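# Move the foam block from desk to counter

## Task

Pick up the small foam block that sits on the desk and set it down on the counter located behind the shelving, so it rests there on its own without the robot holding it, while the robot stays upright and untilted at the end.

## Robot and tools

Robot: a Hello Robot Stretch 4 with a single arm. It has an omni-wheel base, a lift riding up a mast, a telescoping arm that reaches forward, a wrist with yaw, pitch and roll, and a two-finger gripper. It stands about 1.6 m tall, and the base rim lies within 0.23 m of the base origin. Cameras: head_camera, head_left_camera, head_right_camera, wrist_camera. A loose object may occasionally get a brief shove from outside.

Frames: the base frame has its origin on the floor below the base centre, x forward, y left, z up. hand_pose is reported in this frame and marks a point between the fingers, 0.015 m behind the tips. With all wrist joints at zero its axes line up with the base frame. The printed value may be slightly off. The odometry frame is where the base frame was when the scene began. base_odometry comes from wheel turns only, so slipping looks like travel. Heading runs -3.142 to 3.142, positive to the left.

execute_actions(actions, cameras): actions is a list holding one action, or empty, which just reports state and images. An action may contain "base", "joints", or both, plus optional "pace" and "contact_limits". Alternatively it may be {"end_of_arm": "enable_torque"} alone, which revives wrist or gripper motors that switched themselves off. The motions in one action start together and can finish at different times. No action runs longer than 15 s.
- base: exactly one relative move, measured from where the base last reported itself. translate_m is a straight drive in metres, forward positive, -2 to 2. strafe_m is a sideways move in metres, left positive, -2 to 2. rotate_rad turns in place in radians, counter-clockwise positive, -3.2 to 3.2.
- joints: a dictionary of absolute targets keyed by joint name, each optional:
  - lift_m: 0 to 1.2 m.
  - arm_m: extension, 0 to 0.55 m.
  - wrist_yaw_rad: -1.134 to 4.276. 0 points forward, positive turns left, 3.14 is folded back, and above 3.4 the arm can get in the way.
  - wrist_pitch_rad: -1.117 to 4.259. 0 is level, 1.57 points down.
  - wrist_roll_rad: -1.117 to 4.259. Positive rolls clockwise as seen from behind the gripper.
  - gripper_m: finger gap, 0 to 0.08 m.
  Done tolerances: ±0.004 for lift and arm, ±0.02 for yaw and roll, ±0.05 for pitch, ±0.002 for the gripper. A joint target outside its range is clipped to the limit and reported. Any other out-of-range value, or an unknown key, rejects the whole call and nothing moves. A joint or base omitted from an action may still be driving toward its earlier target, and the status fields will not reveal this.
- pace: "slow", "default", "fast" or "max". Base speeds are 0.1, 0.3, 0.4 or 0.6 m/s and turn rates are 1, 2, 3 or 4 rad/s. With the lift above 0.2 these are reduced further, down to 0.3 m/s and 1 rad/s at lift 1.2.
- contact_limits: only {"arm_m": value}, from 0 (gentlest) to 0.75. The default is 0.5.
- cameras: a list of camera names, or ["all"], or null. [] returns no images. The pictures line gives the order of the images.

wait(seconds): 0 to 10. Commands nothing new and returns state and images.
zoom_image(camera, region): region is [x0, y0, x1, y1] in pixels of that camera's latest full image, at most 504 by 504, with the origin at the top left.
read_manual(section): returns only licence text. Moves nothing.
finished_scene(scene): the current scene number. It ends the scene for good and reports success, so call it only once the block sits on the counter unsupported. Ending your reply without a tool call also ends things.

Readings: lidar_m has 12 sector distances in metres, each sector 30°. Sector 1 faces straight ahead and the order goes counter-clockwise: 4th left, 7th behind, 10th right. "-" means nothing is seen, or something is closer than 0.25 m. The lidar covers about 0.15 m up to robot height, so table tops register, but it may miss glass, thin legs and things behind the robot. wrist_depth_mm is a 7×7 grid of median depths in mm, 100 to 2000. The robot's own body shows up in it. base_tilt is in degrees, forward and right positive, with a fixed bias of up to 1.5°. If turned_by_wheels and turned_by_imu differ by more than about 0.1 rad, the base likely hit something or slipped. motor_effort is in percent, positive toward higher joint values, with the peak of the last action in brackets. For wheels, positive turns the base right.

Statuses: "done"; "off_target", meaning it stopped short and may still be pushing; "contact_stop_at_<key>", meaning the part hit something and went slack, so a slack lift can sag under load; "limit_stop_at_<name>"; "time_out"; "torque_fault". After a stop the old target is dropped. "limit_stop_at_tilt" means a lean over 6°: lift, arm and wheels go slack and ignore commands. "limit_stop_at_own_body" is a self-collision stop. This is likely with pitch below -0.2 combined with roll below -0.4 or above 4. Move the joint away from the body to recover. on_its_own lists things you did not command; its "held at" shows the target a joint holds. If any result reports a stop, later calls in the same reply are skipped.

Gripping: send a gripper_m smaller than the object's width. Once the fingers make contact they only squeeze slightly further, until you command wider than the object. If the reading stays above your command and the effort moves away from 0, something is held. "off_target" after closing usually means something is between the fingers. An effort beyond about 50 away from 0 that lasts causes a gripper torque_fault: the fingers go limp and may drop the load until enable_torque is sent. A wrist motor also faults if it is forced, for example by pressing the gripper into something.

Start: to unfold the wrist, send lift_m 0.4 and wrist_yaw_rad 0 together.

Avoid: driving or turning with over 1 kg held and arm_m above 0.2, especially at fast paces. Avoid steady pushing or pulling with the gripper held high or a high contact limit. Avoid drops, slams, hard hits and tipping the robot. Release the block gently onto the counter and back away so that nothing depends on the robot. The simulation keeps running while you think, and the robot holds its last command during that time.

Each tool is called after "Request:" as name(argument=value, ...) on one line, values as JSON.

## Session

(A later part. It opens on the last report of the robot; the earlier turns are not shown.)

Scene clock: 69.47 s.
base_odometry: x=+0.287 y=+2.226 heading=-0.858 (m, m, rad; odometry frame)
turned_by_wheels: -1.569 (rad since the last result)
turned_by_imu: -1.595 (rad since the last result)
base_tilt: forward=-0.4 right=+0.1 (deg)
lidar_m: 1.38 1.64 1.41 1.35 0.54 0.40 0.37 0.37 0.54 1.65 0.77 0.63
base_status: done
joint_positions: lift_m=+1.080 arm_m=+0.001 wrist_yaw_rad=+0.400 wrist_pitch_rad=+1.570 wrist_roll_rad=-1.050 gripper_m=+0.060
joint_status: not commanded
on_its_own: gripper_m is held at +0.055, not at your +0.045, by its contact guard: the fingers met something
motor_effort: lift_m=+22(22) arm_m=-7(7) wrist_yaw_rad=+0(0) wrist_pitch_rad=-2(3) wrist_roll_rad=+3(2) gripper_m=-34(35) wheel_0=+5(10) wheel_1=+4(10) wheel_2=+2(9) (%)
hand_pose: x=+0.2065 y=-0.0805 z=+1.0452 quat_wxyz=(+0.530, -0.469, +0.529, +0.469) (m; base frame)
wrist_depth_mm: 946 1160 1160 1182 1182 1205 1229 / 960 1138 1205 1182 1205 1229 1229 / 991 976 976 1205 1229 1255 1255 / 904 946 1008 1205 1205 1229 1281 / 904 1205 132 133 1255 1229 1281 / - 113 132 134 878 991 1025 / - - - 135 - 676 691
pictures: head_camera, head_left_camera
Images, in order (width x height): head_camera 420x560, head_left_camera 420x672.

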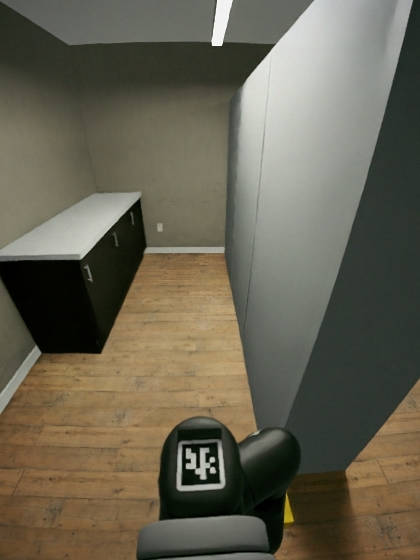

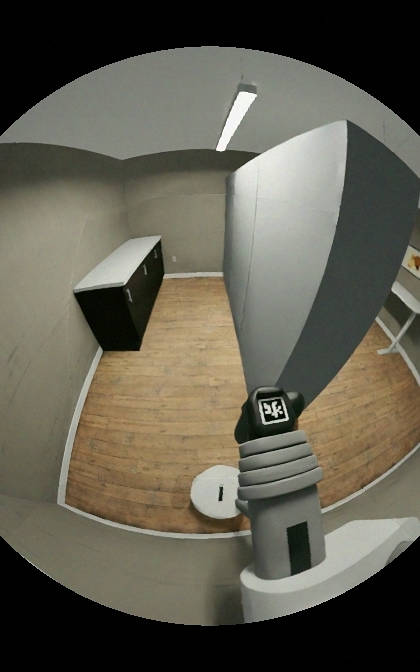

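Request:
execute_actions(actions=[{"base": {"strafe_m": 0.25}}], cameras=[])

Request:
execute_actions(actions=[{"base": {"translate_m": 1.9}}], cameras=["head_left_camera"])

Scene clock: 73.30 s.
base_odometry: x=+0.476 y=+2.389 heading=-0.858 (m, m, rad; odometry frame)
turned_by_wheels: +0.000 (rad since the last result)
turned_by_imu: +0.000 (rad since the last result)
base_tilt: forward=-0.3 right=+0.2 (deg)
lidar_m: 1.84 1.53 1.16 1.11 0.53 0.38 0.36 0.37 0.53 1.63 0.80 0.81
base_status: done
joint_positions: lift_m=+1.080 arm_m=+0.001 wrist_yaw_rad=+0.400 wrist_pitch_rad=+1.570 wrist_roll_rad=-1.050 gripper_m=+0.060
joint_status: not commanded
on_its_own: gripper_m is held at +0.055, not at your +0.045, by its contact guard: the fingers met something
motor_effort: lift_m=+22(22) arm_m=-7(7) wrist_yaw_rad=+0(0) wrist_pitch_rad=-2(1) wrist_roll_rad=+1(2) gripper_m=-36(36) wheel_0=-3(13) wheel_1=+3(13) wheel_2=+0(2) (%)
hand_pose: x=+0.2065 y=-0.0805 z=+1.0452 quat_wxyz=(+0.530, -0.469, +0.529, +0.469) (m; base frame)
wrist_depth_mm: 946 1138 1182 1182 1182 1229 1229 / 946 1160 1160 1182 1229 1229 1255 / 946 976 960 1205 1205 1229 1255 / 866 960 991 1205 1205 1255 1281 / 904 1182 132 134 1229 1281 1229 / - 113 132 135 1229 1308 1281 / - - - 135 - 1229 1255
pictures: none
No camera images: the call's "cameras" was empty. Leave "cameras" out to get every camera's image.

Scene clock: 81.10 s.
base_odometry: x=+1.720 y=+0.953 heading=-0.857 (m, m, rad; odometry frame)
turned_by_wheels: +0.001 (rad since the last result)
turned_by_imu: -0.006 (rad since the last result)
base_tilt: forward=-0.3 right=+0.1 (deg)
lidar_m: 1.44 0.66 0.48 0.45 0.48 1.58 2.26 0.84 0.62 0.60 0.62 0.88
base_status: done
joint_positions: lift_m=+1.080 arm_m=+0.001 wrist_yaw_rad=+0.400 wrist_pitch_rad=+1.570 wrist_roll_rad=-1.050 gripper_m=+0.060
joint_status: not commanded
on_its_own: gripper_m is held at +0.055, not at your +0.045, by its contact guard: the fingers met something
motor_effort: lift_m=+22(22) arm_m=-7(7) wrist_yaw_rad=+0(0) wrist_pitch_rad=-3(1) wrist_roll_rad=+3(3) gripper_m=-35(35) wheel_0=+5(9) wheel_1=+6(9) wheel_2=-2(12) (%)
hand_pose: x=+0.2065 y=-0.0805 z=+1.0452 quat_wxyz=(+0.530, -0.469, +0.529, +0.469) (m; base frame)
wrist_depth_mm: 1160 1138 1182 1205 1205 1229 1229 / 1118 1160 1160 1205 1205 1255 1255 / 1160 976 960 1182 1229 1255 1281 / 1138 976 976 1205 1255 1255 1255 / 1182 1205 132 134 1229 1255 1281 / - 114 132 134 1229 1281 1308 / - - - 135 - 1255 1308
pictures: head_left_camera
Images, in order (width x height): head_left_camera 420x672.

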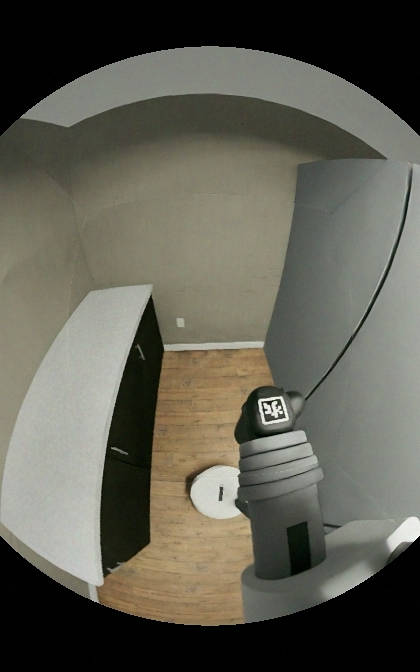

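Request:
execute_actions(actions=[{"base": {"rotate_rad": 1.55}}], cameras=["head_camera", "wrist_camera"])

Scene clock: 84.00 s.
base_odometry: x=+1.720 y=+0.953 heading=+0.692 (m, m, rad; odometry frame)
turned_by_wheels: +1.549 (rad since the last result)
turned_by_imu: +1.573 (rad since the last result)
base_tilt: forward=-0.3 right=+0.2 (deg)
lidar_m: 0.46 0.46 1.55 2.28 0.87 0.65 0.60 0.62 0.88 1.44 0.66 0.47
base_status: done
joint_positions: lift_m=+1.080 arm_m=+0.001 wrist_yaw_rad=+0.400 wrist_pitch_rad=+1.570 wrist_roll_rad=-1.050 gripper_m=+0.060
joint_status: not commanded
on_its_own: gripper_m is held at +0.055, not at your +0.045, by its contact guard: the fingers met something
motor_effort: lift_m=+22(22) arm_m=-7(7) wrist_yaw_rad=-1(0) wrist_pitch_rad=-2(1) wrist_roll_rad=+2(1) gripper_m=-34(36) wheel_0=-6(8) wheel_1=-5(9) wheel_2=-2(8) (%)
hand_pose: x=+0.2065 y=-0.0805 z=+1.0453 quat_wxyz=(+0.530, -0.469, +0.529, +0.469) (m; base frame)
wrist_depth_mm: 1138 1138 1160 1160 1042 564 402 / 1160 1160 1160 1182 1008 549 399 / 1138 960 991 1205 976 544 392 / 1160 960 976 1229 960 539 389 / 1182 1182 132 134 931 530 384 / - 114 132 134 676 496 382 / - - - 135 - 433 347
pictures: head_camera, wrist_camera
Images, in order (width x height): head_camera 420x560, wrist_camera 616x392.

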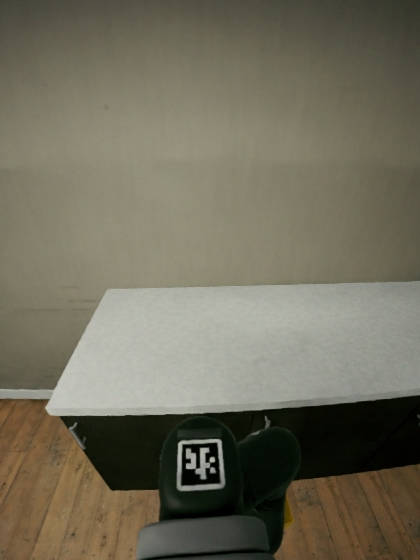

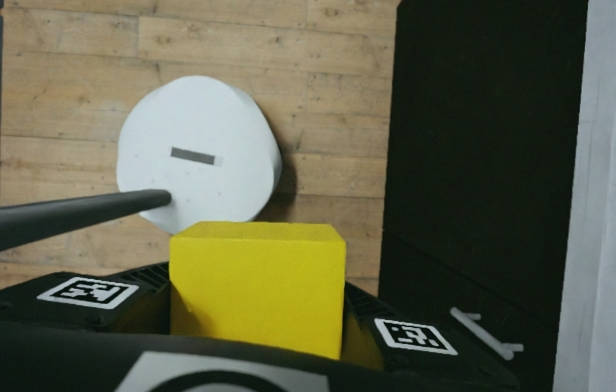

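Request:
execute_actions(actions=[{"joints": {"lift_m": 1.2}}], cameras=[])

Request:
execute_actions(actions=[{"joints": {"arm_m": 0.45}}], cameras=["head_camera", "wrist_camera"])

Scene clock: 86.13 s.
base_odometry: x=+1.720 y=+0.953 heading=+0.692 (m, m, rad; odometry frame)
turned_by_wheels: +0.000 (rad since the last result)
turned_by_imu: +0.000 (rad since the last result)
base_tilt: forward=-0.3 right=+0.2 (deg)
lidar_m: 0.46 0.48 1.54 2.27 0.89 0.62 0.60 0.63 0.86 1.43 0.66 0.47
base_status: not commanded
joint_positions: lift_m=+1.200 arm_m=+0.001 wrist_yaw_rad=+0.400 wrist_pitch_rad=+1.570 wrist_roll_rad=-1.050 gripper_m=+0.060
joint_status: all done
on_its_own: gripper_m is held at +0.055, not at your +0.045, by its contact guard: the fingers met something
motor_effort: lift_m=+23(24) arm_m=-7(7) wrist_yaw_rad=-1(1) wrist_pitch_rad=-1(1) wrist_roll_rad=+0(2) gripper_m=-35(36) wheel_0=-6(6) wheel_1=-5(5) wheel_2=-2(2) (%)
hand_pose: x=+0.2065 y=-0.0805 z=+1.1652 quat_wxyz=(+0.530, -0.469, +0.529, +0.469) (m; base frame)
wrist_depth_mm: 1255 1255 1255 1308 1042 564 415 / 1255 1255 1308 1308 1008 554 418 / 1281 1281 1098 1336 991 544 421 / 1255 1098 1118 1308 946 530 427 / 1255 1281 132 134 946 525 430 / - 113 132 135 609 521 433 / - - - 135 - 436 439
pictures: none
No camera images: the call's "cameras" was empty. Leave "cameras" out to get every camera's image.

Scene clock: 88.53 s.
base_odometry: x=+1.720 y=+0.953 heading=+0.692 (m, m, rad; odometry frame)
turned_by_wheels: +0.000 (rad since the last result)
turned_by_imu: +0.000 (rad since the last result)
base_tilt: forward=-0.3 right=+0.1 (deg)
lidar_m: 0.44 0.47 1.52 2.29 0.88 0.63 0.60 0.63 0.87 1.46 0.65 0.46
base_status: not commanded
joint_positions: lift_m=+1.200 arm_m=+0.449 wrist_yaw_rad=+0.400 wrist_pitch_rad=+1.570 wrist_roll_rad=-1.050 gripper_m=+0.060
joint_status: all done
on_its_own: gripper_m is held at +0.055, not at your +0.045, by its contact guard: the fingers met something
motor_effort: lift_m=+23(23) arm_m=+7(6) wrist_yaw_rad=-1(1) wrist_pitch_rad=-2(1) wrist_roll_rad=+3(3) gripper_m=-35(34) wheel_0=-6(6) wheel_1=-5(5) wheel_2=-2(2) (%)
hand_pose: x=+0.6539 y=-0.0804 z=+1.1652 quat_wxyz=(+0.530, -0.469, +0.529, +0.469) (m; base frame)
wrist_depth_mm: 1281 389 392 394 399 407 413 / 1078 389 394 397 404 413 415 / 1060 392 399 402 410 413 421 / 1042 397 397 410 413 415 421 / 1281 397 132 133 415 421 430 / - 113 132 134 418 427 436 / - - - 135 - 430 439
pictures: head_camera, wrist_camera
Images, in order (width x height): head_camera 420x560, wrist_camera 616x392.

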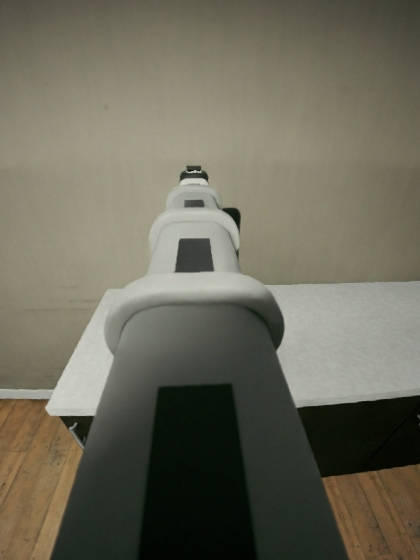

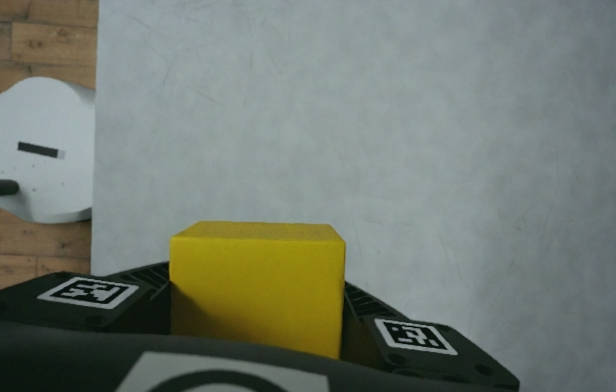

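Request:
execute_actions(actions=[{"joints": {"lift_m": 0.985}}], cameras=["wrist_camera"])

Scene clock: 90.93 s.
base_odometry: x=+1.720 y=+0.953 heading=+0.692 (m, m, rad; odometry frame)
turned_by_wheels: +0.000 (rad since the last result)
turned_by_imu: +0.000 (rad since the last result)
base_tilt: forward=-0.3 right=+0.2 (deg)
lidar_m: 0.43 0.50 1.54 2.28 0.87 0.64 0.61 0.62 0.85 1.45 0.63 0.45
base_status: not commanded
joint_positions: lift_m=+0.985 arm_m=+0.449 wrist_yaw_rad=+0.400 wrist_pitch_rad=+1.570 wrist_roll_rad=-1.050 gripper_m=+0.060
joint_status: all done
on_its_own: gripper_m is held at +0.055, not at your +0.045, by its contact guard: the fingers met something
motor_effort: lift_m=+14(22) arm_m=+7(7) wrist_yaw_rad=-1(1) wrist_pitch_rad=-2(1) wrist_roll_rad=+3(2) gripper_m=-35(36) wheel_0=-6(6) wheel_1=-5(5) wheel_2=-2(2) (%)
hand_pose: x=+0.6539 y=-0.0804 z=+0.9509 quat_wxyz=(+0.530, -0.469, +0.529, +0.469) (m; base frame)
wrist_depth_mm: 179 180 183 185 189 190 193 / 179 182 185 187 190 193 195 / 180 184 186 189 191 195 196 / 183 185 187 190 193 196 198 / 183 186 132 134 195 197 200 / - 114 132 134 195 200 202 / - - - 135 - 202 203
pictures: wrist_camera
Images, in order (width x height): wrist_camera 616x392.

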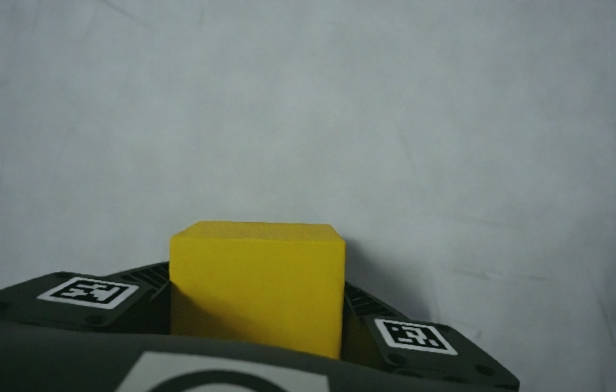

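Still ~1.3 cm higher than at pickup; lower a little more.

Request:
execute_actions(actions=[{"joints": {"lift_m": 0.974}, "pace": "slow"}], cameras=["wrist_camera"])

Scene clock: 91.97 s.
base_odometry: x=+1.720 y=+0.953 heading=+0.692 (m, m, rad; odometry frame)
turned_by_wheels: +0.000 (rad since the last result)
turned_by_imu: +0.000 (rad since the last result)
base_tilt: forward=-0.3 right=+0.2 (deg)
lidar_m: 0.46 0.49 1.52 2.27 0.87 0.62 0.60 0.60 0.86 1.45 0.65 0.47
base_status: not commanded
joint_positions: lift_m=+0.974 arm_m=+0.449 wrist_yaw_rad=+0.400 wrist_pitch_rad=+1.570 wrist_roll_rad=-1.050 gripper_m=+0.060
joint_status: all done
on_its_own: gripper_m is held at +0.055, not at your +0.045, by its contact guard: the fingers met something
motor_effort: lift_m=+14(13) arm_m=+7(7) wrist_yaw_rad=-1(1) wrist_pitch_rad=+0(2) wrist_roll_rad=+1(3) gripper_m=-35(35) wheel_0=-6(6) wheel_1=-5(5) wheel_2=-2(2) (%)
hand_pose: x=+0.6539 y=-0.0804 z=+0.9399 quat_wxyz=(+0.530, -0.469, +0.529, +0.469) (m; base frame)
wrist_depth_mm: 168 170 172 175 177 179 181 / 169 171 174 176 179 182 184 / 171 173 176 178 180 183 185 / 172 174 177 179 182 184 186 / 174 175 132 133 183 186 188 / - 114 132 134 183 188 191 / - - - 134 - 190 191
pictures: wrist_camera
Images, in order (width x height): wrist_camera 616x392.

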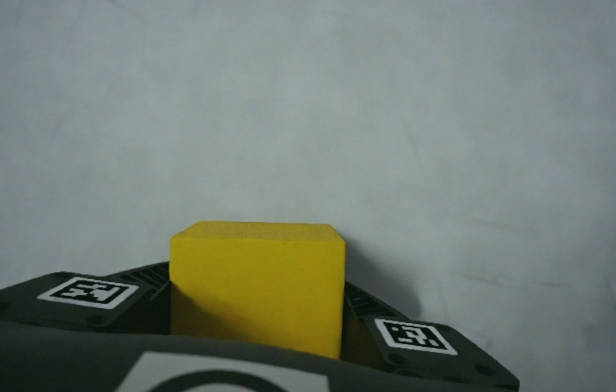

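Request:
execute_actions(actions=[{"joints": {"gripper_m": 0.08}}], cameras=[])

Request:
execute_actions(actions=[{"joints": {"lift_m": 1.06}}], cameras=["wrist_camera", "head_camera"])

Scene clock: 93.27 s.
base_odometry: x=+1.720 y=+0.953 heading=+0.692 (m, m, rad; odometry frame)
turned_by_wheels: +0.000 (rad since the last result)
turned_by_imu: +0.000 (rad since the last result)
base_tilt: forward=-0.3 right=+0.2 (deg)
lidar_m: 0.45 0.49 1.55 2.28 0.87 0.62 0.59 0.61 0.86 1.44 0.64 0.48
base_status: not commanded
joint_positions: lift_m=+0.974 arm_m=+0.449 wrist_yaw_rad=+0.400 wrist_pitch_rad=+1.570 wrist_roll_rad=-1.050 gripper_m=+0.080
joint_status: all done
motor_effort: lift_m=+14(14) arm_m=+7(7) wrist_yaw_rad=-1(1) wrist_pitch_rad=-1(1) wrist_roll_rad=+3(4) gripper_m=+2(35) wheel_0=-6(6) wheel_1=-5(5) wheel_2=-2(2) (%)
hand_pose: x=+0.6539 y=-0.0804 z=+0.9399 quat_wxyz=(+0.530, -0.469, +0.529, +0.469) (m; base frame)
wrist_depth_mm: 168 170 172 175 178 180 181 / 169 171 175 177 178 182 183 / 171 172 176 178 181 183 185 / 172 174 176 179 182 185 186 / 173 175 134 136 185 187 188 / - 127 135 136 159 189 190 / - - - 138 119 108 192
pictures: none
No camera images: the call's "cameras" was empty. Leave "cameras" out to get every camera's image.

Scene clock: 94.63 s.
base_odometry: x=+1.720 y=+0.953 heading=+0.692 (m, m, rad; odometry frame)
turned_by_wheels: +0.000 (rad since the last result)
turned_by_imu: +0.000 (rad since the last result)
base_tilt: forward=-0.4 right=+0.2 (deg)
lidar_m: 0.45 0.50 1.55 2.27 0.89 0.62 0.59 0.62 0.86 1.45 0.65 0.46
base_status: not commanded
joint_positions: lift_m=+1.060 arm_m=+0.449 wrist_yaw_rad=+0.400 wrist_pitch_rad=+1.570 wrist_roll_rad=-1.050 gripper_m=+0.080
joint_status: all done
motor_effort: lift_m=+23(25) arm_m=+7(7) wrist_yaw_rad=-1(1) wrist_pitch_rad=+0(2) wrist_roll_rad=+1(4) gripper_m=+1(2) wheel_0=-6(6) wheel_1=-5(5) wheel_2=-2(2) (%)
hand_pose: x=+0.6539 y=-0.0804 z=+1.0251 quat_wxyz=(+0.530, -0.469, +0.529, +0.469) (m; base frame)
wrist_depth_mm: 248 251 255 257 264 265 268 / 250 254 258 260 264 267 270 / 253 256 259 264 266 270 274 / 255 257 263 265 268 273 276 / 255 259 220 222 272 276 278 / - 127 223 224 159 278 281 / - - - 272 120 107 283
pictures: head_camera, wrist_camera
Images, in order (width x height): head_camera 420x560, wrist_camera 616x392.

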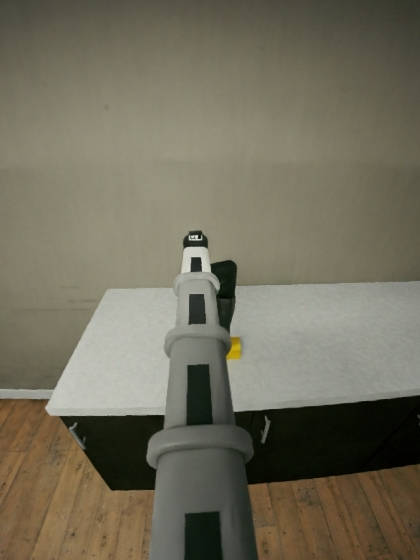

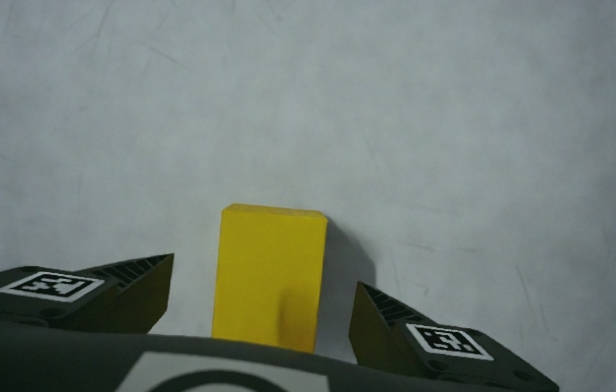

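The block rests on the counter, free of the gripper.

Request:
execute_actions(actions=[{"joints": {"arm_m": 0.0}, "pace": "fast"}], cameras=["head_camera"])

Request:
finished_scene(scene=1)

Scene clock: 97.00 s.
base_odometry: x=+1.720 y=+0.953 heading=+0.692 (m, m, rad; odometry frame)
turned_by_wheels: +0.000 (rad since the last result)
turned_by_imu: +0.000 (rad since the last result)
base_tilt: forward=-0.3 right=+0.2 (deg)
lidar_m: 0.45 0.45 1.52 2.27 0.87 0.64 0.60 0.63 0.85 1.44 0.65 0.48
base_status: not commanded
joint_positions: lift_m=+1.060 arm_m=+0.001 wrist_yaw_rad=+0.400 wrist_pitch_rad=+1.570 wrist_roll_rad=-1.050 gripper_m=+0.080
joint_status: all done
motor_effort: lift_m=+23(23) arm_m=-7(8) wrist_yaw_rad=+0(2) wrist_pitch_rad=-2(2) wrist_roll_rad=+3(2) gripper_m=+2(1) wheel_0=-6(5) wheel_1=-5(5) wheel_2=-2(2) (%)
hand_pose: x=+0.2064 y=-0.0805 z=+1.0252 quat_wxyz=(+0.529, -0.469, +0.529, +0.469) (m; base frame)
wrist_depth_mm: 1138 1138 1160 1160 1182 564 402 / 1098 1138 1118 1182 1025 554 394 / 1118 946 946 1160 991 554 394 / 1160 946 976 1205 946 539 389 / 1138 1160 1182 1205 917 530 384 / - 127 1182 1229 159 488 379 / - - - 1229 120 108 375
pictures: head_camera
Images, in order (width x height): head_camera 420x560.

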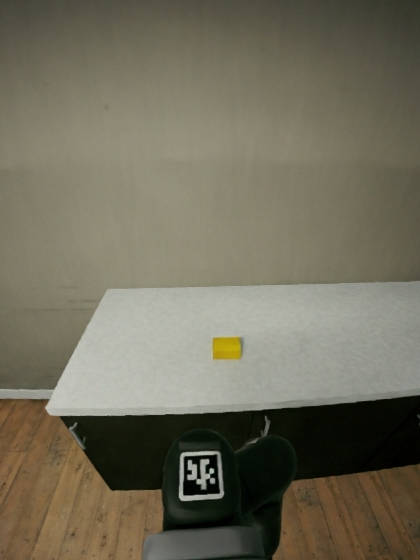

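The scene is finished: the task was done.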